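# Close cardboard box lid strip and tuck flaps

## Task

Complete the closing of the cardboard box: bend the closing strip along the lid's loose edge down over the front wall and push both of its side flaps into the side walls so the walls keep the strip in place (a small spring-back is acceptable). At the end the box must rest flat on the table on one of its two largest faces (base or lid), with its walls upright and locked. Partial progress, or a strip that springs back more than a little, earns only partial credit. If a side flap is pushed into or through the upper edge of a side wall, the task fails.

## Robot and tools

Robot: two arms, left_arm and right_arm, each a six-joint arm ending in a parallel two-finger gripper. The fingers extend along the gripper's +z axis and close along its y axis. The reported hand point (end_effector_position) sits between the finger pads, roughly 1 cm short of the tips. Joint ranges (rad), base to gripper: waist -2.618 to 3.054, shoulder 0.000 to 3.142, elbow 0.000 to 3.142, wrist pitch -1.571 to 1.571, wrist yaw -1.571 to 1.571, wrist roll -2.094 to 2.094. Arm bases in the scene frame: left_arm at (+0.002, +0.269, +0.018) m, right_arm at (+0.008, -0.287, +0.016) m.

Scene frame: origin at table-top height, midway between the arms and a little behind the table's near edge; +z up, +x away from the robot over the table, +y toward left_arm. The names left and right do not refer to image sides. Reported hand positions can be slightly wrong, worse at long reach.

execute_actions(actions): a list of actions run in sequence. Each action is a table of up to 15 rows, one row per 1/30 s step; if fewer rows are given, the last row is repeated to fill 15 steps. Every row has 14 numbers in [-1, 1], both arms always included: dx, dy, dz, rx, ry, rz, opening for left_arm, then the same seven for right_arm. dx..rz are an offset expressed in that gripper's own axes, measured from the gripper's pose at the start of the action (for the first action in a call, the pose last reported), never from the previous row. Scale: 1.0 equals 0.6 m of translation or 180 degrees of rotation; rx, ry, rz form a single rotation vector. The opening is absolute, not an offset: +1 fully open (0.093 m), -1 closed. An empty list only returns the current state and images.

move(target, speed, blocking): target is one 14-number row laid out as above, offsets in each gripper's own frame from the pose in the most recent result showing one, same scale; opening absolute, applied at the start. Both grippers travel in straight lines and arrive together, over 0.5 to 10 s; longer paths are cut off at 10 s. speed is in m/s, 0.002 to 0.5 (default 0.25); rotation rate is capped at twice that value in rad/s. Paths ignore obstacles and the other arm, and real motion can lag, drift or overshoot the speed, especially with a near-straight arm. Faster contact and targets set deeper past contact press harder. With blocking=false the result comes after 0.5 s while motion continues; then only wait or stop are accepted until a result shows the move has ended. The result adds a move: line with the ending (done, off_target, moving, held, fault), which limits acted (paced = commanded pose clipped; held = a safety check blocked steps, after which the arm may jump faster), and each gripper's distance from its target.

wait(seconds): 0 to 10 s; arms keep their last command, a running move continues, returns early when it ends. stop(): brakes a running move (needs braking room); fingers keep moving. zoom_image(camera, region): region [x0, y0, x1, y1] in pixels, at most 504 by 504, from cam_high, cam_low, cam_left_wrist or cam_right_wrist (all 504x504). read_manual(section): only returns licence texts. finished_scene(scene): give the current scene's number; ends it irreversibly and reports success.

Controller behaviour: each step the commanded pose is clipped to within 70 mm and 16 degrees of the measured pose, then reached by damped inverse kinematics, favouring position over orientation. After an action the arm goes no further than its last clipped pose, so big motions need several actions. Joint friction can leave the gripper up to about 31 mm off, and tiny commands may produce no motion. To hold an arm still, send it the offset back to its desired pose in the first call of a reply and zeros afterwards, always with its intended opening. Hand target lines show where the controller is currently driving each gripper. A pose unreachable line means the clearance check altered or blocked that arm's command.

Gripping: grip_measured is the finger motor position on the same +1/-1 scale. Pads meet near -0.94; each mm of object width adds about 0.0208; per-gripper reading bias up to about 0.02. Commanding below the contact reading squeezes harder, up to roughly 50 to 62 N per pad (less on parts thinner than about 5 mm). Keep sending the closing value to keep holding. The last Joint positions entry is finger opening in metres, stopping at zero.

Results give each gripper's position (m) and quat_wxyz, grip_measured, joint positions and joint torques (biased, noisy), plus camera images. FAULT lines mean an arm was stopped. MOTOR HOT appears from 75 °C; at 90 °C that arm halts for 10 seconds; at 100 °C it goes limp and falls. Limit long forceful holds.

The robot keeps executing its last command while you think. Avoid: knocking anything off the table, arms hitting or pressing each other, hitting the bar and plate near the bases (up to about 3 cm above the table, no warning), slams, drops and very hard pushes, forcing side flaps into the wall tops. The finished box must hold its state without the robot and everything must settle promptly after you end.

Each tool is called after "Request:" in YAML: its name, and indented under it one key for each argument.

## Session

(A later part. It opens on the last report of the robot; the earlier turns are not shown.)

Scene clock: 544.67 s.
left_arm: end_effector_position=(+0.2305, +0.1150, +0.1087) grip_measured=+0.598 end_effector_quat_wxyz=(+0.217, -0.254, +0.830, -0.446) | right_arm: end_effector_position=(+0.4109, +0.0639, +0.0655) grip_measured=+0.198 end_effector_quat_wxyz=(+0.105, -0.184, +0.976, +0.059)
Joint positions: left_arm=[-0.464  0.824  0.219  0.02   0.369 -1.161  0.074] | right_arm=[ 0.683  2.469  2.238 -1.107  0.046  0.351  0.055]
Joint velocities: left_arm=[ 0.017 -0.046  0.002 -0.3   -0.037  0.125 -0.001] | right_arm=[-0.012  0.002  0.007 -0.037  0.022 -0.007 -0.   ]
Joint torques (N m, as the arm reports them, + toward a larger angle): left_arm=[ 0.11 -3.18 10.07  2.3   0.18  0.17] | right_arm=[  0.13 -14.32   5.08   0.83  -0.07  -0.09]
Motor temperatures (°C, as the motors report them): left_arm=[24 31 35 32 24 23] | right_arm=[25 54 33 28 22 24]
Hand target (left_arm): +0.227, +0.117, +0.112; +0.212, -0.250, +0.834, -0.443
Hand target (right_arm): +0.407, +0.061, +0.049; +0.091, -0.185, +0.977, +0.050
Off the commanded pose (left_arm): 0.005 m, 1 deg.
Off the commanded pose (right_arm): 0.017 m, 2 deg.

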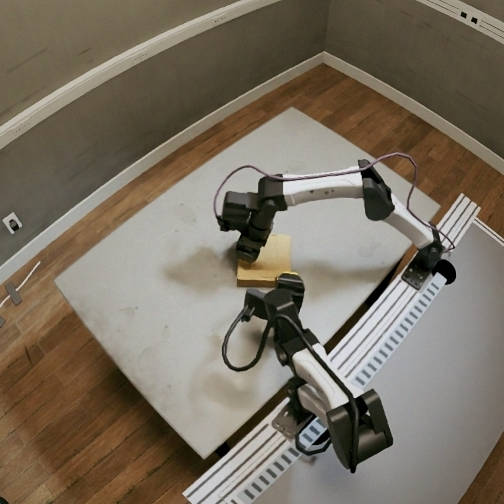

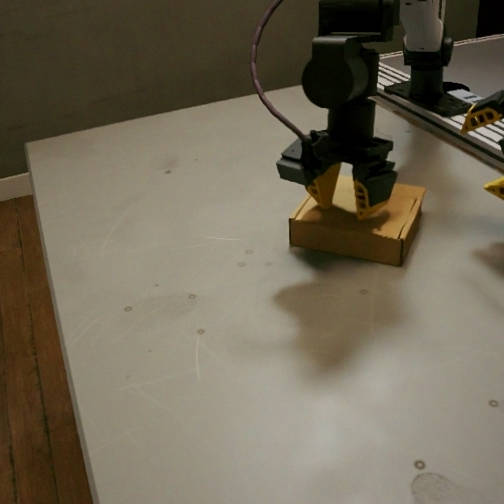

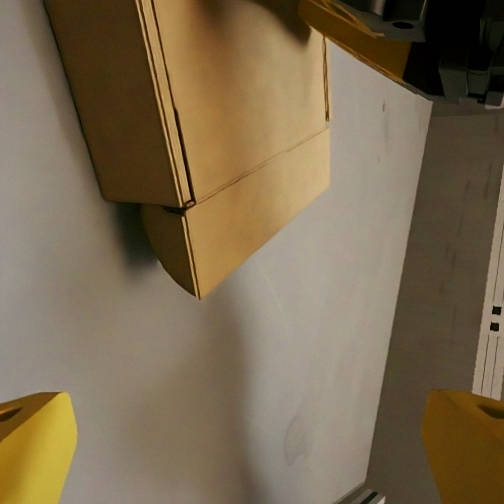

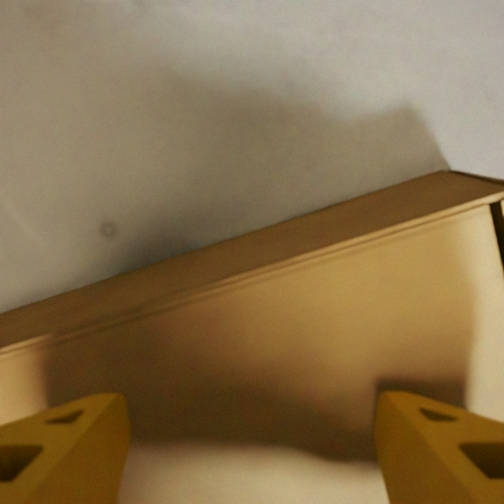

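Request:
execute_actions:
  actions:
    - [[0,0,0,0,0,0,0.6,0,0,-0.1,0,0,0,0.2]]

Request:
move:
  target: [0,0,0,0,0,0,0.6,0.25,-0.06,-0.08,0,-0.43,0,-1]

Scene clock: 564.70 s.
left_arm: end_effector_position=(+0.2283, +0.1149, +0.1070) grip_measured=+0.598 end_effector_quat_wxyz=(+0.212, -0.251, +0.833, -0.444) | right_arm: end_effector_position=(+0.4066, +0.0565, +0.1346) grip_measured=+0.198 end_effector_quat_wxyz=(+0.124, -0.182, +0.973, +0.070)
Joint positions: left_arm=[-0.463  0.821  0.219  0.006  0.375 -1.154  0.074] | right_arm=[ 0.683  2.4    2.381 -1.274  0.046  0.351  0.055]
Joint velocities: left_arm=[ 0.007 -0.002 -0.017  0.022 -0.022  0.051 -0.001] | right_arm=[-0.002  0.007 -0.012 -0.037  0.007 -0.066 -0.001]
Joint torques (N m, as the arm reports them, + toward a larger angle): left_arm=[-0.79 -0.94  8.65  2.63  0.01  0.03] | right_arm=[  0.62 -13.48   7.19   0.73  -0.08  -0.05]
Motor temperatures (°C, as the motors report them): left_arm=[24 30 38 32 24 23] | right_arm=[25 57 34 28 22 24]
Hand target (left_arm): +0.230, +0.115, +0.109; +0.216, -0.253, +0.830, -0.446
Hand target (right_arm): +0.401, +0.055, +0.124; +0.106, -0.184, +0.976, +0.059
Off the commanded pose (left_arm): 0.003 m, 1 deg.
Off the commanded pose (right_arm): 0.013 m, 3 deg.

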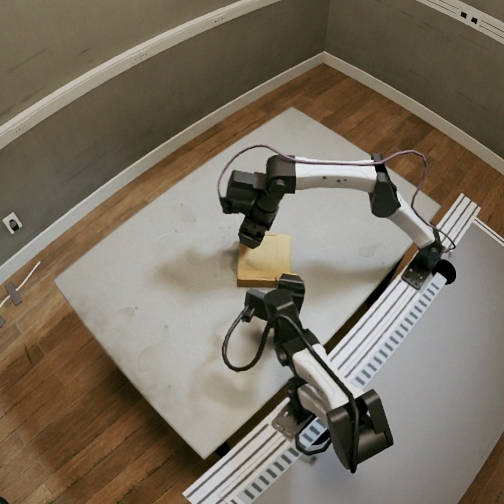

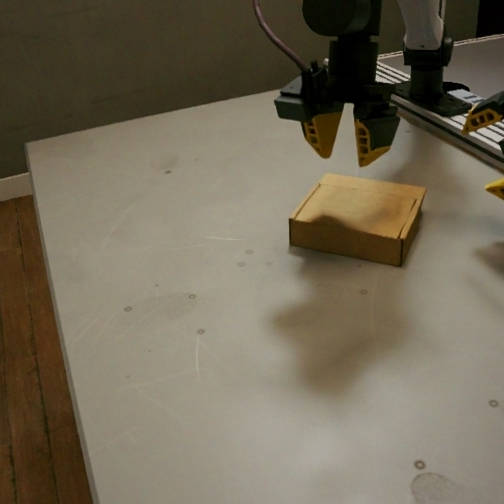

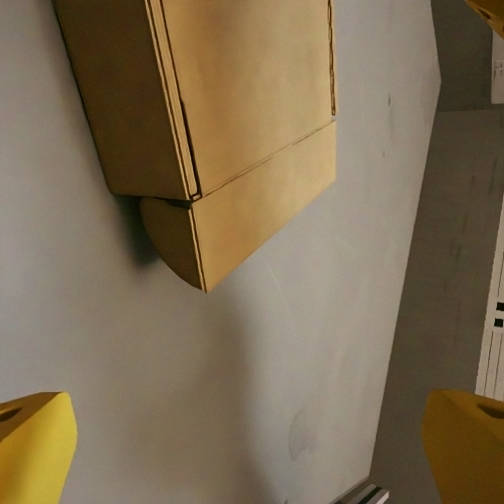

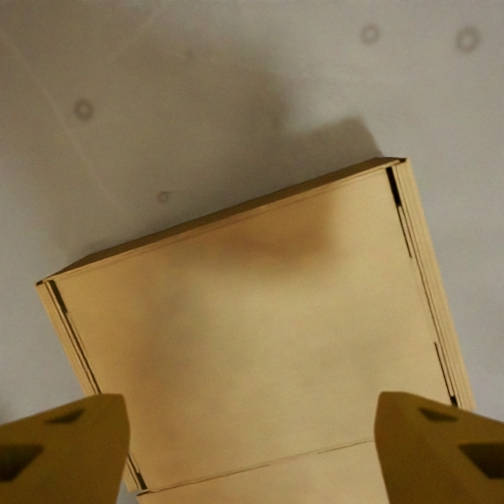

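Scene clock: 568.17 s.
left_arm: end_effector_position=(+0.2283, +0.1149, +0.1070) grip_measured=+0.598 end_effector_quat_wxyz=(+0.212, -0.251, +0.833, -0.444) | right_arm: end_effector_position=(+0.2784, -0.0394, +0.1530) grip_measured=-0.972 end_effector_quat_wxyz=(+0.690, -0.080, +0.695, +0.186)
Joint positions: left_arm=[-0.463  0.821  0.219  0.006  0.375 -1.154  0.074] | right_arm=[0.987 1.805 0.254 1.583 0.659 0.092 0.   ]
Joint velocities: left_arm=[-0.012 -0.007  0.007  0.007  0.007 -0.007  0.   ] | right_arm=[-0.002 -0.002 -0.007 -0.022  0.007 -0.066  0.   ]
Joint torques (N m, as the arm reports them, + toward a larger angle): left_arm=[-0.51 -1.03  8.82  2.46  0.11  0.09] | right_arm=[ 1.48 -5.22  2.38  2.04 -0.03 -0.12]
Motor temperatures (°C, as the motors report them): left_arm=[24 30 38 32 24 23] | right_arm=[25 56 33 29 22 24]
Hand target (left_arm): +0.228, +0.115, +0.107; +0.212, -0.251, +0.833, -0.444
Hand target (right_arm): +0.273, -0.041, +0.144; +0.683, -0.092, +0.703, +0.177
Off the commanded pose (left_arm): 0.000 m, 0 deg.
Off the commanded pose (right_arm): 0.017 m, 4 deg.
joint sent to its limit (right arm) — the command would take joint 4 (wrist pitch) past its upper limit, so that joint was sent only as far as its limit.
move: off_target (right_arm)

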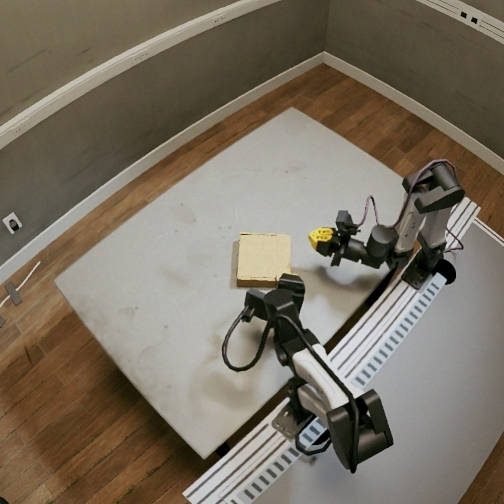

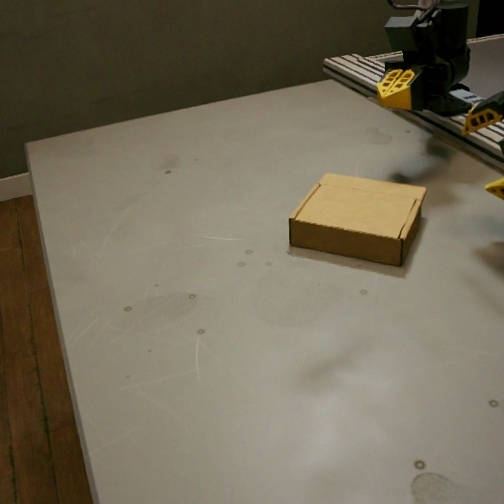

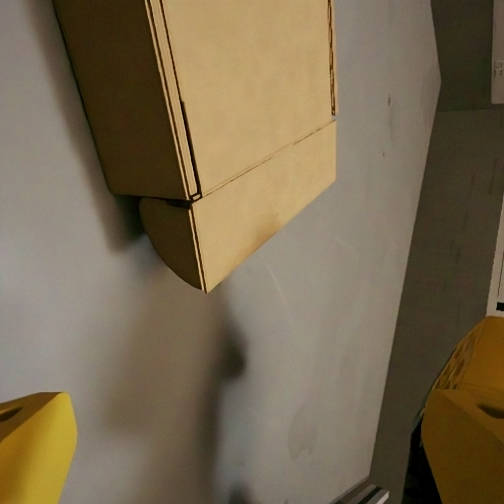

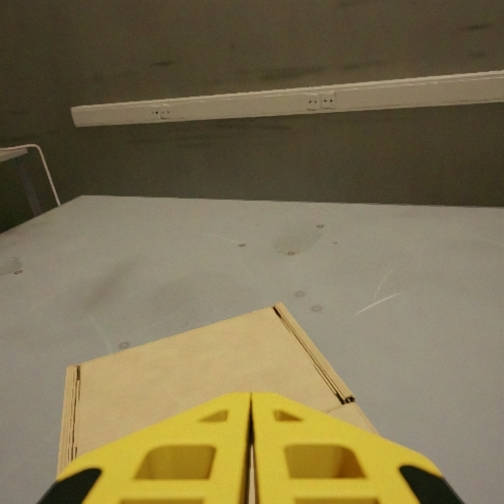

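Request:
move:
  target: [0,0,-0.08,0,0,0,0.6,0.17,0.03,0,-0.09,0.06,0,1]

Scene clock: 573.97 s.
left_arm: end_effector_position=(+0.2004, +0.1447, +0.1214) grip_measured=+0.598 end_effector_quat_wxyz=(+0.203, -0.257, +0.837, -0.439) | right_arm: end_effector_position=(+0.2664, -0.0125, +0.0584) grip_measured=+1.000 end_effector_quat_wxyz=(+0.574, -0.198, +0.754, +0.250)
Joint positions: left_arm=[-0.297  0.542  0.262 -0.387  0.51  -1.048  0.074] | right_arm=[0.888 2.079 0.254 1.592 0.273 0.179 0.093]
Joint velocities: left_arm=[ 0.007 -0.012 -0.017 -0.007  0.037 -0.037  0.001] | right_arm=[-0.007 -0.012 -0.002  0.051 -0.007 -0.037  0.   ]
Joint torques (N m, as the arm reports them, + toward a larger angle): left_arm=[ 0.03 -1.47 10.63  2.09  0.2   0.19] | right_arm=[-0.49 -6.24  3.06  2.16 -0.15 -0.06]
Motor temperatures (°C, as the motors report them): left_arm=[24 30 39 32 24 23] | right_arm=[25 53 33 31 22 24]
Hand target (left_arm): +0.200, +0.146, +0.131; +0.212, -0.251, +0.834, -0.444
Hand target (right_arm): +0.269, -0.010, +0.055; +0.570, -0.200, +0.756, +0.253
Off the commanded pose (left_arm): 0.010 m, 1 deg.
Off the commanded pose (right_arm): 0.006 m, 6 deg.
joint sent to its limit (right arm) — the command would take joint 4 (wrist pitch) past its upper limit, so that joint was sent only as far as its limit.
move: off_target (right_arm)

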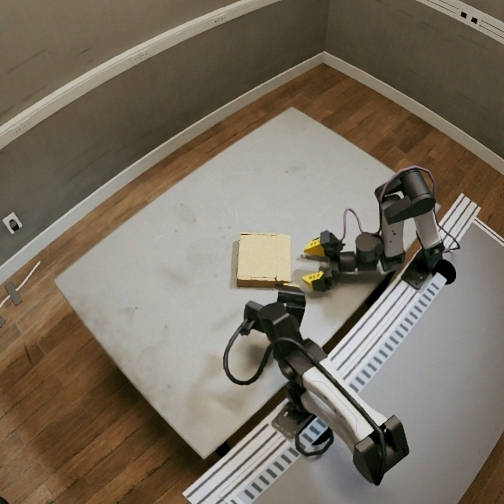

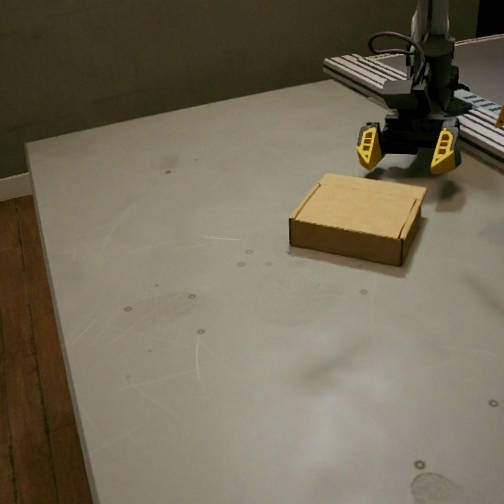

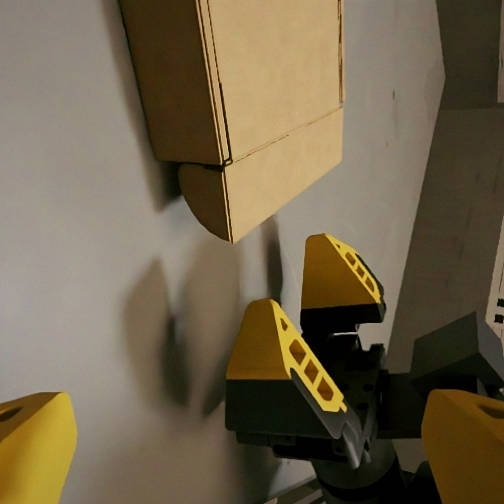

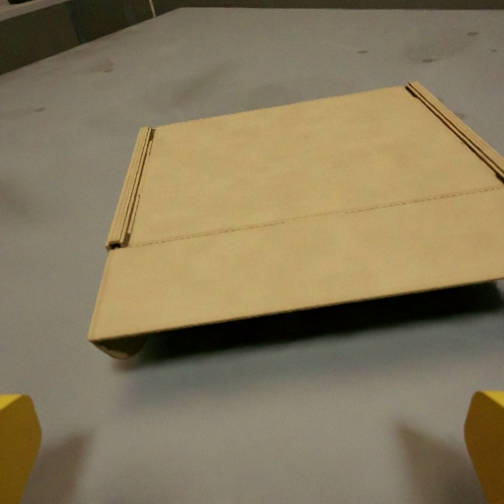

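Request:
move:
  target: [0,0,0,0,0,0,0.6,0,-0.03,-0.03,0,0,0.5,-1]

Scene clock: 588.17 s.
left_arm: end_effector_position=(+0.2000, +0.1446, +0.1211) grip_measured=+0.598 end_effector_quat_wxyz=(+0.202, -0.256, +0.838, -0.438) | right_arm: end_effector_position=(+0.2680, -0.0315, +0.0641) grip_measured=-0.972 end_effector_quat_wxyz=(+0.234, +0.393, +0.675, +0.579)
Joint positions: left_arm=[-0.297  0.542  0.262 -0.389  0.511 -1.047  0.074] | right_arm=[0.834 2.021 0.196 1.592 0.228 1.727 0.   ]
Joint velocities: left_arm=[ 0.002 -0.007 -0.012  0.037 -0.022 -0.022 -0.001] | right_arm=[ 0.012 -0.012  0.012 -0.095 -0.037 -0.022  0.   ]
Joint torques (N m, as the arm reports them, + toward a larger angle): left_arm=[-0.74  0.5   9.18  2.36  0.12  0.07] | right_arm=[-0.47 -7.75  0.81  2.17 -0.21 -0.05]
Motor temperatures (°C, as the motors report them): left_arm=[24 29 40 32 24 23] | right_arm=[25 49 32 34 22 24]
Hand target (left_arm): +0.200, +0.145, +0.121; +0.203, -0.256, +0.837, -0.439
Hand target (right_arm): +0.264, -0.037, +0.061; +0.227, +0.397, +0.679, +0.574
Off the commanded pose (left_arm): 0.001 m, 0 deg.
Off the commanded pose (right_arm): 0.009 m, 1 deg.
joint sent to its limit (right arm) — the command would take joint 4 (wrist pitch) past its upper limit, so that joint was sent only as far as its limit.
move: done

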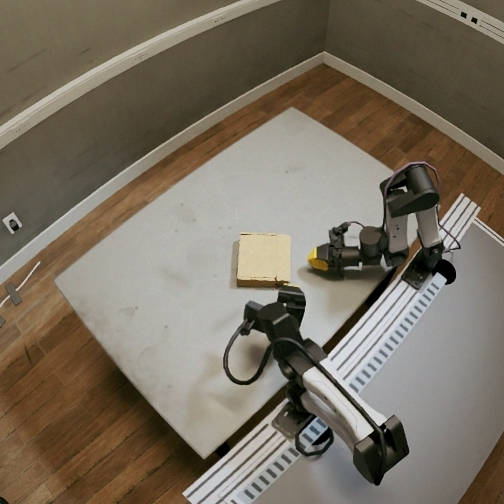

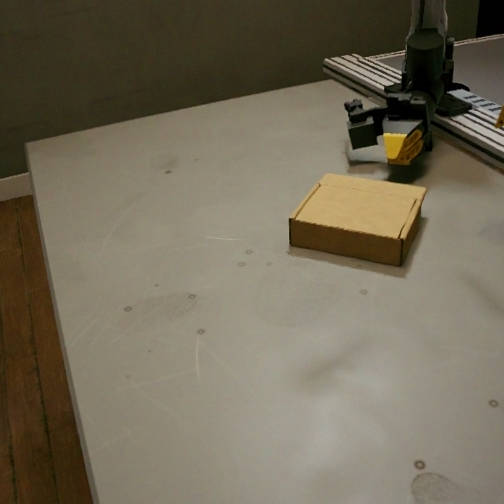

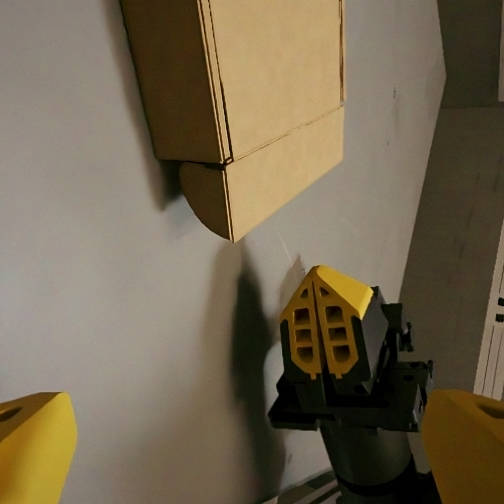

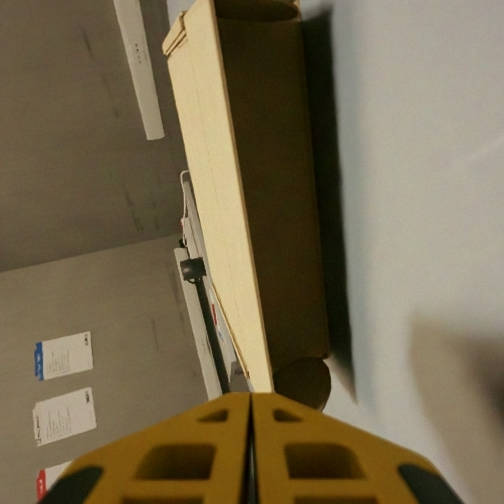

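Request:
move:
  target: [0,0,0,0,0,0,0.6,-0.03,0,0,0,-0.12,0,-1]

Scene clock: 593.37 s.
left_arm: end_effector_position=(+0.2000, +0.1446, +0.1211) grip_measured=+0.598 end_effector_quat_wxyz=(+0.202, -0.256, +0.838, -0.438) | right_arm: end_effector_position=(+0.2768, -0.0543, +0.0567) grip_measured=-0.972 end_effector_quat_wxyz=(+0.359, +0.494, +0.622, +0.491)
Joint positions: left_arm=[-0.297  0.542  0.262 -0.389  0.511 -1.047  0.074] | right_arm=[0.997 1.977 0.277 1.346 0.759 1.82  0.   ]
Joint velocities: left_arm=[ 0.007  0.002 -0.022  0.007 -0.051  0.022  0.   ] | right_arm=[-0.002  0.002 -0.002 -0.051 -0.037 -0.007  0.   ]
Joint torques (N m, as the arm reports them, + toward a larger angle): left_arm=[-0.71  0.52  9.02  2.38  0.12  0.1 ] | right_arm=[ 1.55 -7.84  4.35  1.67  0.12 -0.06]
Motor temperatures (°C, as the motors report them): left_arm=[24 29 40 33 24 23] | right_arm=[25 48 32 34 22 24]
Hand target (left_arm): +0.200, +0.145, +0.121; +0.202, -0.256, +0.838, -0.438
Hand target (right_arm): +0.277, -0.046, +0.062; +0.356, +0.494, +0.617, +0.498
Off the commanded pose (left_arm): 0.000 m, 0 deg.
Off the commanded pose (right_arm): 0.010 m, 1 deg.
move: done

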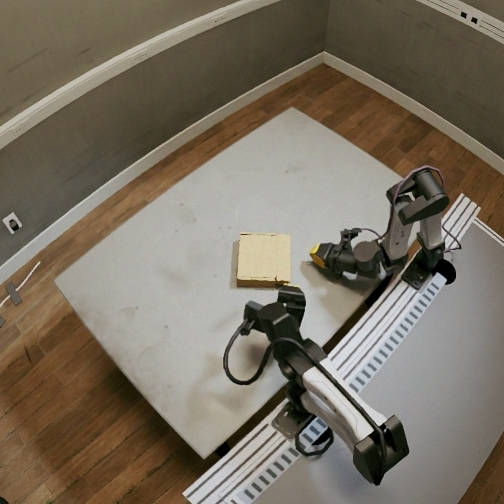

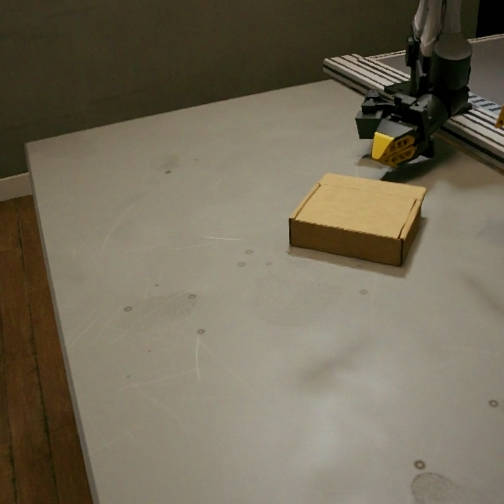

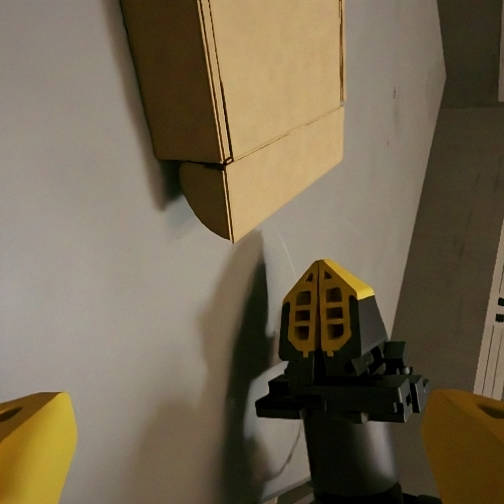

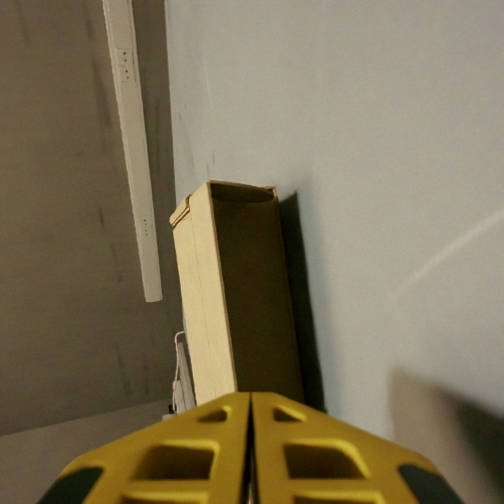

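Request:
zoom_image:
  camera: "cam_right_wrist"
  region: [160, 150, 310, 260]

Region (160, 150, 310, 260) of cam_right_wrist's 504x504 image, scaled by 3.360, with more detail than that image has; it fills the top 370 rows of this view, and the rest is white.

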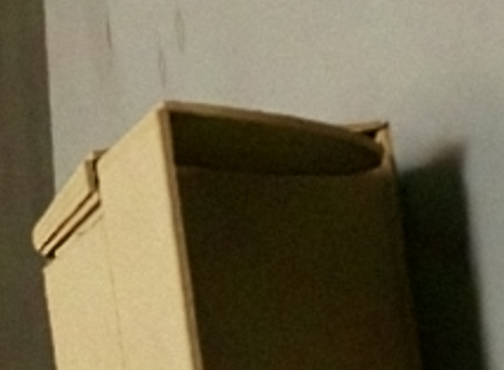

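Request:
move:
  target: [0,-0.1,-0.1,0,0,0,0.6,0.19,0,-0.075,0,0,0,-1]

Scene clock: 610.77 s.
left_arm: end_effector_position=(+0.1840, +0.1536, +0.1967) grip_measured=+0.598 end_effector_quat_wxyz=(+0.196, -0.260, +0.840, -0.435) | right_arm: end_effector_position=(+0.2038, +0.0377, +0.0633) grip_measured=-0.972 end_effector_quat_wxyz=(+0.360, +0.487, +0.629, +0.488)
Joint positions: left_arm=[-0.253  0.515  0.578 -0.764  0.544 -1.016  0.074] | right_arm=[1.386 1.977 0.575 0.803 1.098 2.102 0.   ]
Joint velocities: left_arm=[ 0.007 -0.002 -0.017 -0.081 -0.022 -0.007 -0.   ] | right_arm=[ 0.017 -0.007 -0.002 -0.095 -0.081  0.007  0.   ]
Joint torques (N m, as the arm reports them, + toward a larger angle): left_arm=[ 0.05 -0.43  9.76  2.06  0.25  0.17] | right_arm=[ 0.86 -9.22  5.57  1.38  0.23 -0.09]
Motor temperatures (°C, as the motors report them): left_arm=[24 29 41 33 24 23] | right_arm=[25 46 32 34 22 24]
Hand target (left_arm): +0.181, +0.155, +0.203; +0.202, -0.256, +0.838, -0.438
Hand target (right_arm): +0.203, +0.044, +0.070; +0.356, +0.491, +0.623, +0.494
Off the commanded pose (left_arm): 0.007 m, 1 deg.
Off the commanded pose (right_arm): 0.012 m, 1 deg.
joint sent to its limit (right arm) — the command would take joint 6 (wrist roll) past its upper limit, so that joint was sent only as far as its limit.
move: off_target (right_arm)

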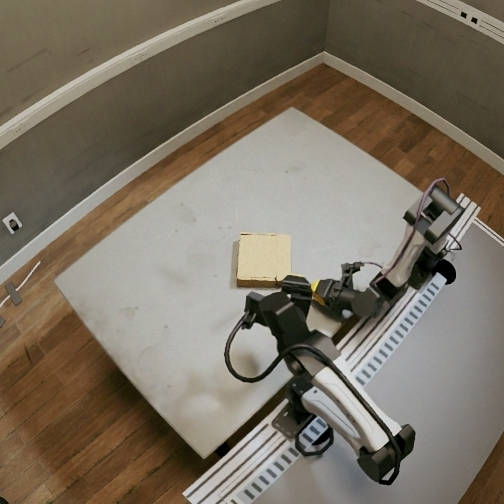

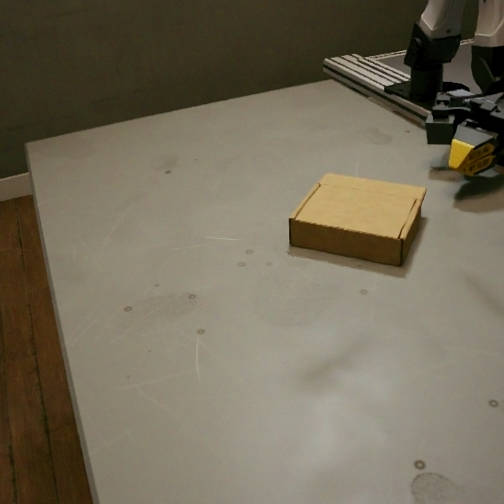

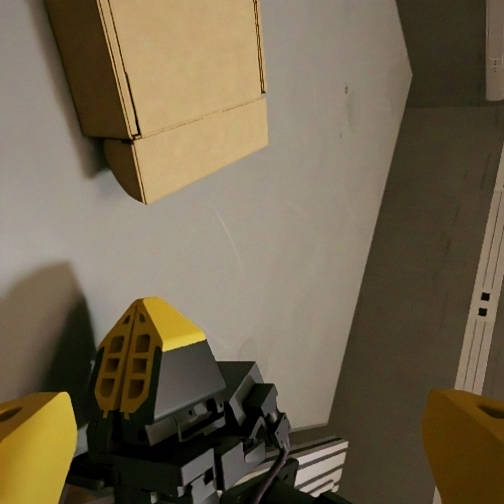

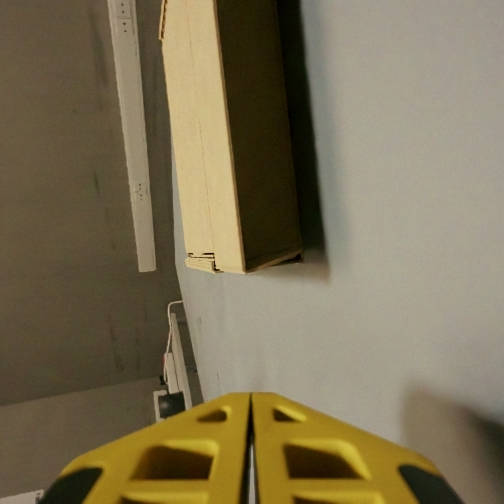

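Request:
zoom_image:
  camera: "cam_right_wrist"
  region: [170, 210, 320, 300]

Region (170, 210, 320, 300) of cam_right_wrist's 504x504 image, scaled by 3.360, with more detail than that image has; it fills the top 302 rows of this view, and the rest is white.

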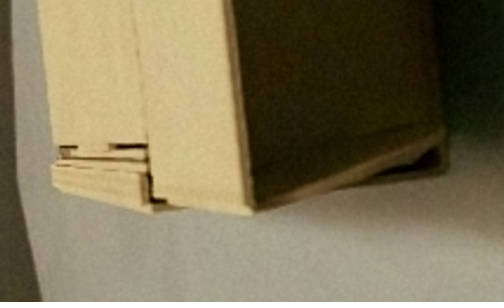

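Request:
move:
  target: [-0.18,-0.073,0.35,-0.317,0,0,0.2,-0.03,0,0,0,0.12,0,-1]

Request:
move:
  target: [0,0,0.09,0,0,0,0.2,0,0,0,0,0,-0.5,-1]

Scene clock: 643.23 s.
left_arm: end_effector_position=(+0.3987, +0.0680, +0.1408) grip_measured=+0.202 end_effector_quat_wxyz=(+0.054, -0.316, +0.947, +0.006) | right_arm: end_effector_position=(+0.2116, +0.0275, +0.0741) grip_measured=-0.972 end_effector_quat_wxyz=(+0.234, +0.392, +0.674, +0.580)
Joint positions: left_arm=[-0.601  2.225  2.145 -1.429 -0.107 -1.156  0.055] | right_arm=[1.198 1.963 0.295 1.4   0.58  1.824 0.   ]
Joint velocities: left_arm=[-0.002  0.022 -0.022  0.007  0.007 -0.037 -0.001] | right_arm=[ 0.007 -0.002 -0.007  0.022  0.066  0.022  0.   ]
Joint torques (N m, as the arm reports them, + toward a larger angle): left_arm=[ -1.59 -11.64   8.92   0.45  -0.17  -0.01] | right_arm=[-0.32 -6.15  1.39  2.06 -0.15 -0.18]
Motor temperatures (°C, as the motors report them): left_arm=[24 29 43 32 24 23] | right_arm=[25 45 33 34 22 24]
Hand target (left_arm): +0.396, +0.065, +0.134; +0.047, -0.314, +0.948, +0.017
Hand target (right_arm): +0.210, +0.020, +0.065; +0.235, +0.389, +0.686, +0.568
Off the commanded pose (left_arm): 0.011 m, 2 deg.
Off the commanded pose (right_arm): 0.014 m, 2 deg.
move: off_target (left_arm, right_arm)

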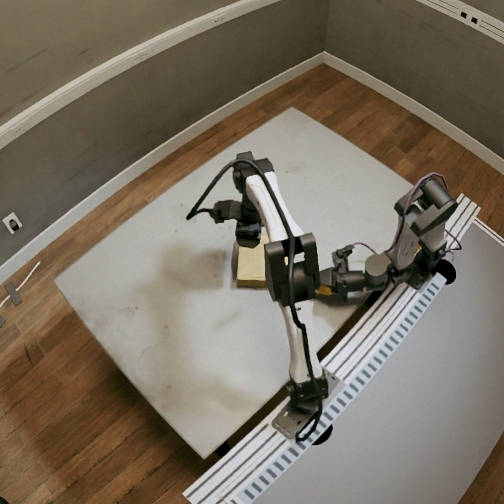

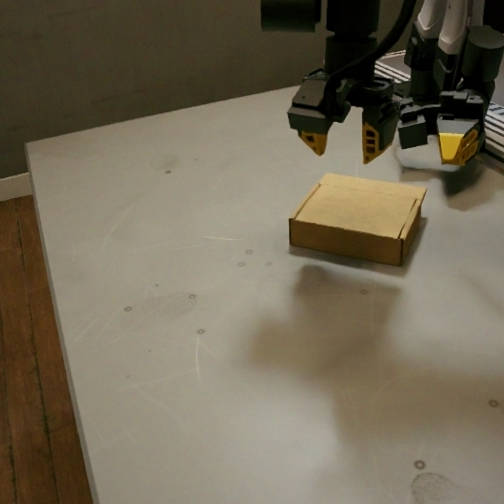

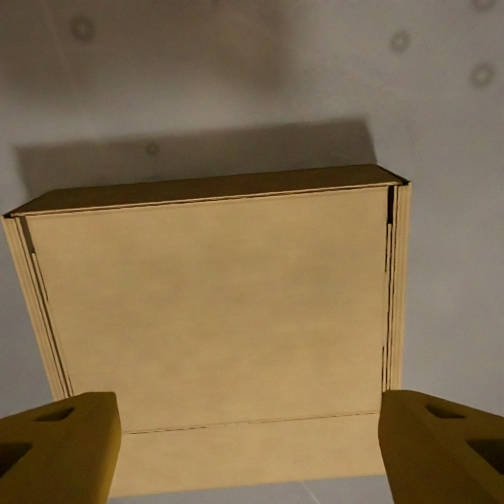

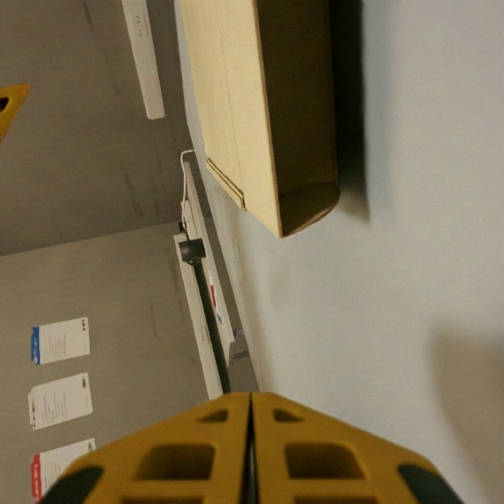

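Scene clock: 646.93 s.
left_arm: end_effector_position=(+0.4052, +0.0661, +0.0959) grip_measured=+0.202 end_effector_quat_wxyz=(+0.059, -0.317, +0.947, +0.001) | right_arm: end_effector_position=(+0.2116, +0.0275, +0.0741) grip_measured=-0.972 end_effector_quat_wxyz=(+0.575, -0.196, +0.755, +0.248)
Joint positions: left_arm=[-0.595  2.225  1.965 -1.235 -0.107 -1.152  0.055] | right_arm=[1.198 1.963 0.295 1.4   0.58  0.263 0.   ]
Joint velocities: left_arm=[-0.017 -0.012 -0.002  0.037 -0.037 -0.007 -0.   ] | right_arm=[-0.012  0.002 -0.002 -0.022  0.022 -0.022  0.   ]
Joint torques (N m, as the arm reports them, + toward a larger angle): left_arm=[ -0.08 -13.57   5.66   0.86  -0.12   0.14] | right_arm=[ 0.26 -7.18  3.02  2.09 -0.01 -0.2 ]
Motor temperatures (°C, as the motors report them): left_arm=[24 30 42 32 24 23] | right_arm=[25 45 33 34 22 24]
Hand target (left_arm): +0.404, +0.069, +0.087; +0.054, -0.316, +0.947, +0.006
Hand target (right_arm): +0.212, +0.027, +0.074; +0.576, -0.199, +0.754, +0.245
Off the commanded pose (left_arm): 0.010 m, 1 deg.
Off the commanded pose (right_arm): 0.000 m, 1 deg.
move: done

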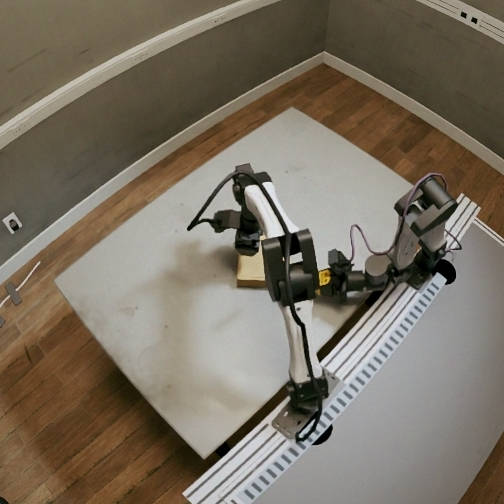

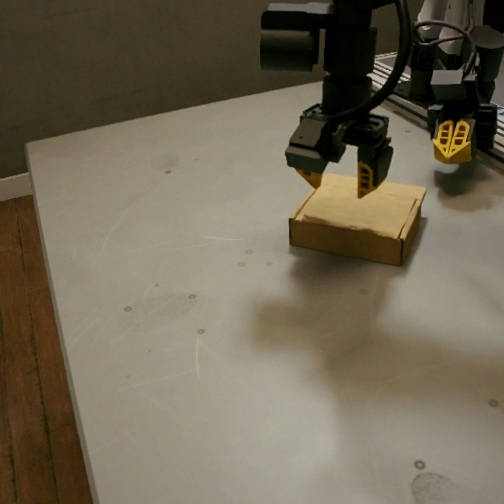

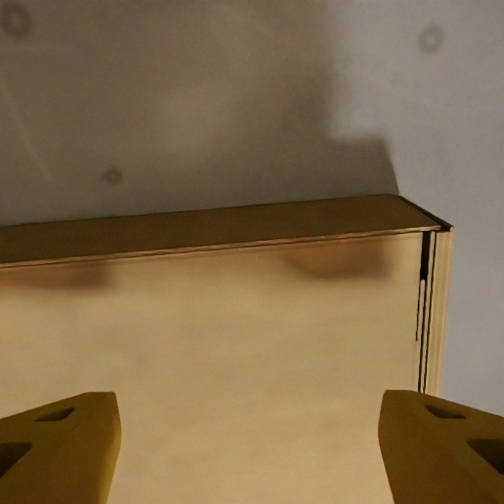

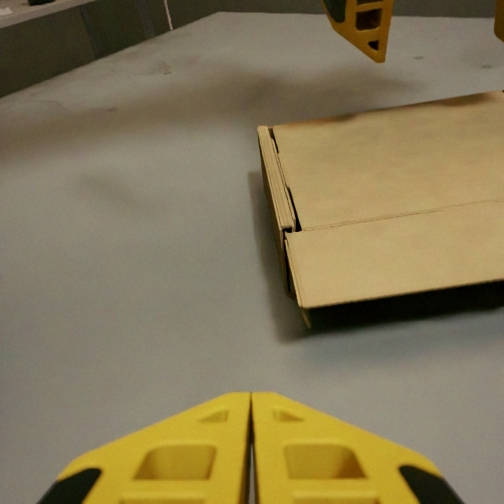

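Request:
move:
  target: [0.033,0.033,0.095,0,0.04,0,0.2,0.075,-0.09,0.09,-0.03,0,0,-1]
  speed: 0.1

Scene clock: 658.13 s.
left_arm: end_effector_position=(+0.3893, +0.0711, +0.0565) grip_measured=+0.202 end_effector_quat_wxyz=(+0.016, -0.318, +0.948, -0.019) | right_arm: end_effector_position=(+0.2698, +0.0129, +0.0275) grip_measured=-0.972 end_effector_quat_wxyz=(+0.549, -0.228, +0.760, +0.263)
Joint positions: left_arm=[-0.566  2.2    1.773 -1.096 -0.016 -1.127  0.055] | right_arm=[0.887 2.227 0.359 1.592 0.204 0.173 0.   ]
Joint velocities: left_arm=[ 0.002 -0.007 -0.012  0.007 -0.007  0.007 -0.   ] | right_arm=[-0.032 -0.007  0.002 -0.007 -0.066 -0.007  0.   ]
Joint torques (N m, as the arm reports them, + toward a larger angle): left_arm=[ -0.29 -11.86   3.77   1.14   0.17   0.12] | right_arm=[-1.14 -4.17  3.83  2.15 -0.24 -0.03]
Motor temperatures (°C, as the motors report them): left_arm=[24 35 41 30 24 23] | right_arm=[25 44 32 36 22 24]
Hand target (left_arm): +0.384, +0.071, +0.037; -0.001, -0.316, +0.948, -0.019
Hand target (right_arm): +0.274, +0.014, +0.012; +0.537, -0.231, +0.768, +0.262
Off the commanded pose (left_arm): 0.021 m, 2 deg.
Off the commanded pose (right_arm): 0.017 m, 4 deg.
joint sent to its limit (right arm) — the command would take joint 4 (wrist pitch) past its upper limit, so that joint was sent only as far as its limit.
move: off_target (left_arm, right_arm)

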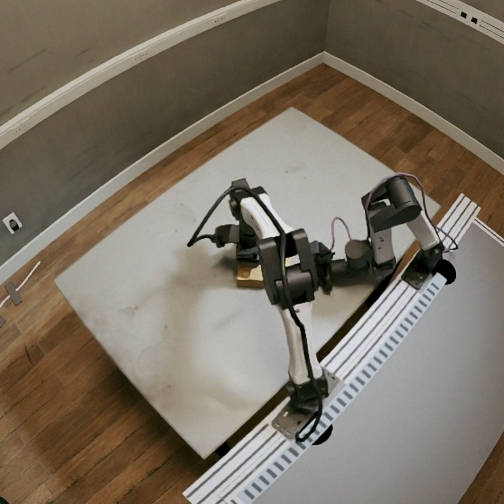

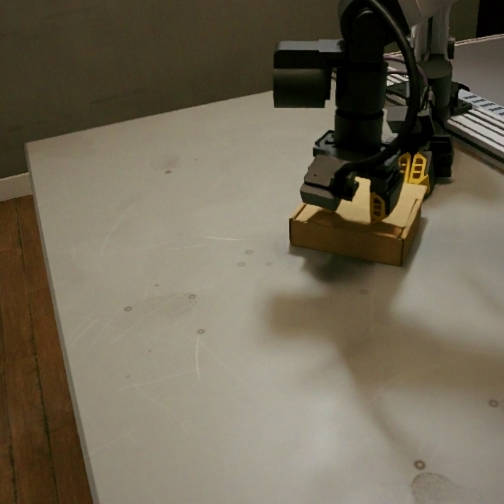

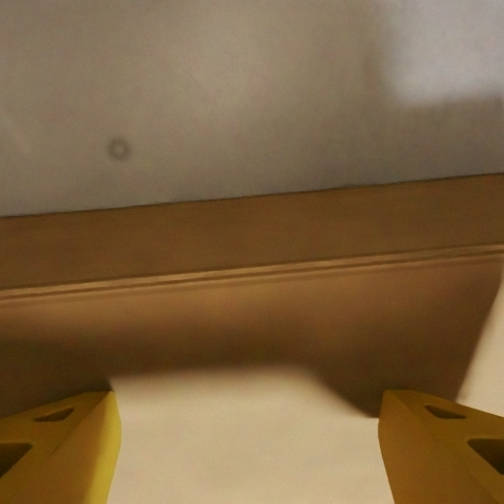

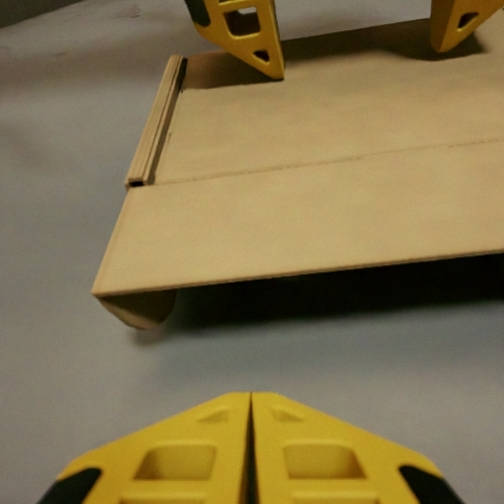

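Request:
move:
  target: [0.007,0.005,0.033,0,0.011,0,0.2,-0.01,0.0,0.065,0,0,0,-1]
  speed: 0.05

Scene clock: 665.63 s.
left_arm: end_effector_position=(+0.3895, +0.0712, +0.0569) grip_measured=+0.202 end_effector_quat_wxyz=(+0.016, -0.319, +0.947, -0.023) | right_arm: end_effector_position=(+0.2953, +0.0353, +0.0306) grip_measured=-0.972 end_effector_quat_wxyz=(+0.557, -0.221, +0.755, +0.266)
Joint positions: left_arm=[-0.564  2.195  1.767 -1.089 -0.01  -1.127  0.055] | right_arm=[0.865 2.241 0.489 1.499 0.19  0.17  0.   ]
Joint velocities: left_arm=[ 0.012 -0.002 -0.012 -0.022 -0.095 -0.007  0.   ] | right_arm=[-0.007  0.012  0.007 -0.022  0.022  0.051  0.   ]
Joint torques (N m, as the arm reports them, + toward a larger angle): left_arm=[ -0.33 -11.87   4.1    1.18   0.15   0.12] | right_arm=[-0.39 -7.73  4.32  1.98 -0.21 -0.14]
Motor temperatures (°C, as the motors report them): left_arm=[24 37 40 30 24 23] | right_arm=[25 43 32 37 22 24]
Hand target (left_arm): +0.384, +0.070, +0.037; -0.001, -0.318, +0.948, -0.024
Hand target (right_arm): +0.299, +0.039, +0.023; +0.550, -0.228, +0.760, +0.263
Off the commanded pose (left_arm): 0.021 m, 2 deg.
Off the commanded pose (right_arm): 0.009 m, 1 deg.
move: off_target (left_arm)

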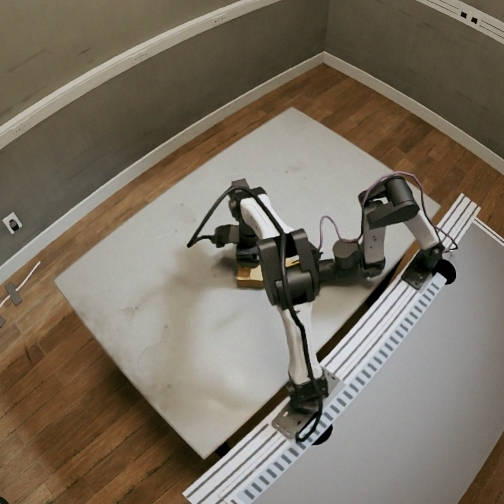

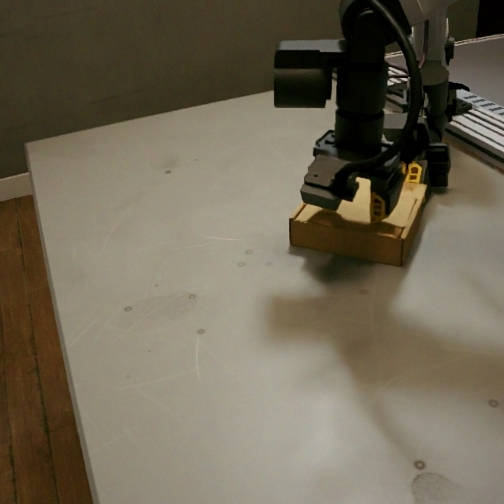

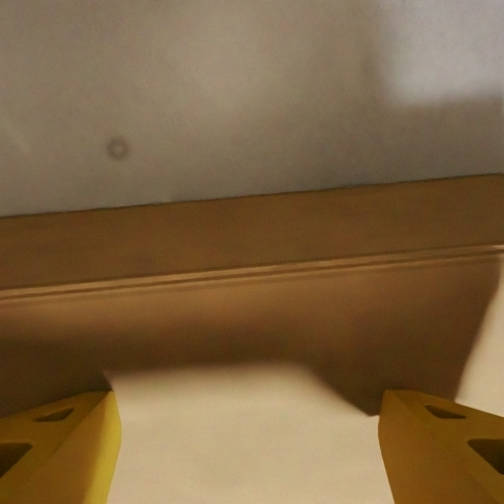

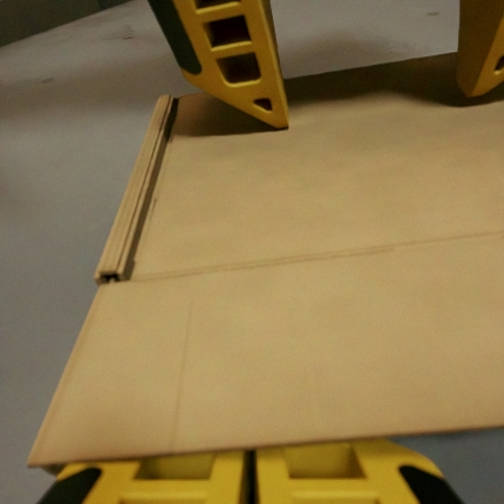

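Request:
execute_actions:
  actions:
    - [[0.007,0.005,0.033,0,0.011,0,0.2,0.01,0,0.005,0,0,0,0.0]]

Scene clock: 669.47 s.
left_arm: end_effector_position=(+0.3916, +0.0703, +0.0570) grip_measured=+0.202 end_effector_quat_wxyz=(+0.017, -0.320, +0.947, -0.028) | right_arm: end_effector_position=(+0.2960, +0.0360, +0.0353) grip_measured=-0.002 end_effector_quat_wxyz=(+0.566, -0.217, +0.747, +0.272)
Joint positions: left_arm=[-0.562  2.195  1.767 -1.079 -0.005 -1.127  0.055] | right_arm=[0.865 2.252 0.489 1.538 0.189 0.169 0.045]
Joint velocities: left_arm=[ 0.002  0.027 -0.027  0.022  0.007 -0.066 -0.   ] | right_arm=[ 0.002 -0.017 -0.002 -0.037  0.007 -0.022 -0.   ]
Joint torques (N m, as the arm reports them, + toward a larger angle): left_arm=[ -0.37 -12.19   3.64   1.16   0.19   0.12] | right_arm=[ 0.29 -7.37  3.26  2.08 -0.07 -0.08]
Motor temperatures (°C, as the motors report them): left_arm=[24 37 39 30 24 23] | right_arm=[25 43 32 38 22 24]
Hand target (left_arm): +0.385, +0.070, +0.037; -0.001, -0.319, +0.947, -0.028
Hand target (right_arm): +0.295, +0.037, +0.024; +0.557, -0.221, +0.755, +0.266
Off the commanded pose (left_arm): 0.021 m, 2 deg.
Off the commanded pose (right_arm): 0.011 m, 2 deg.

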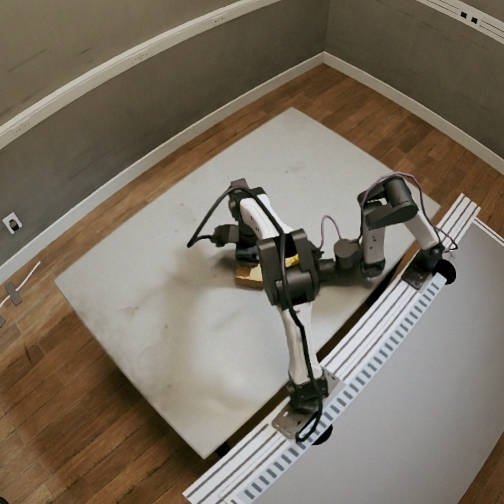

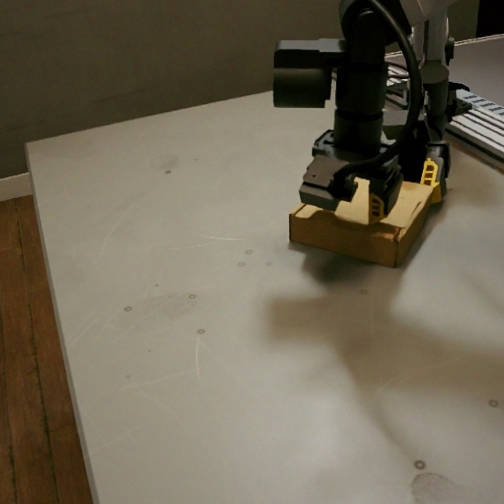

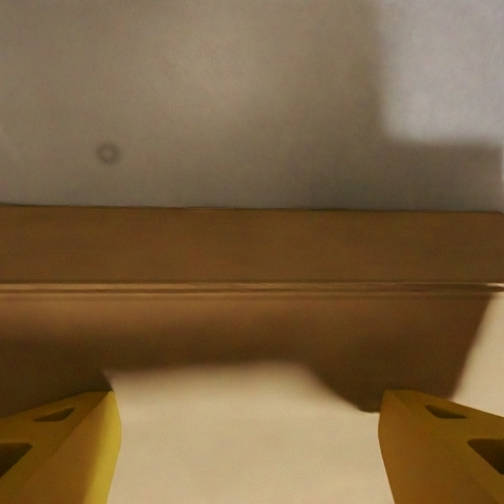

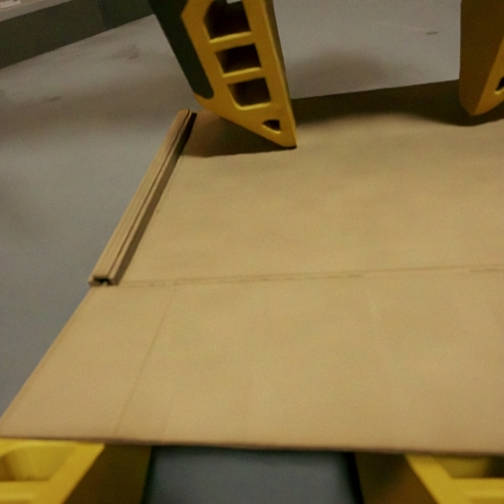

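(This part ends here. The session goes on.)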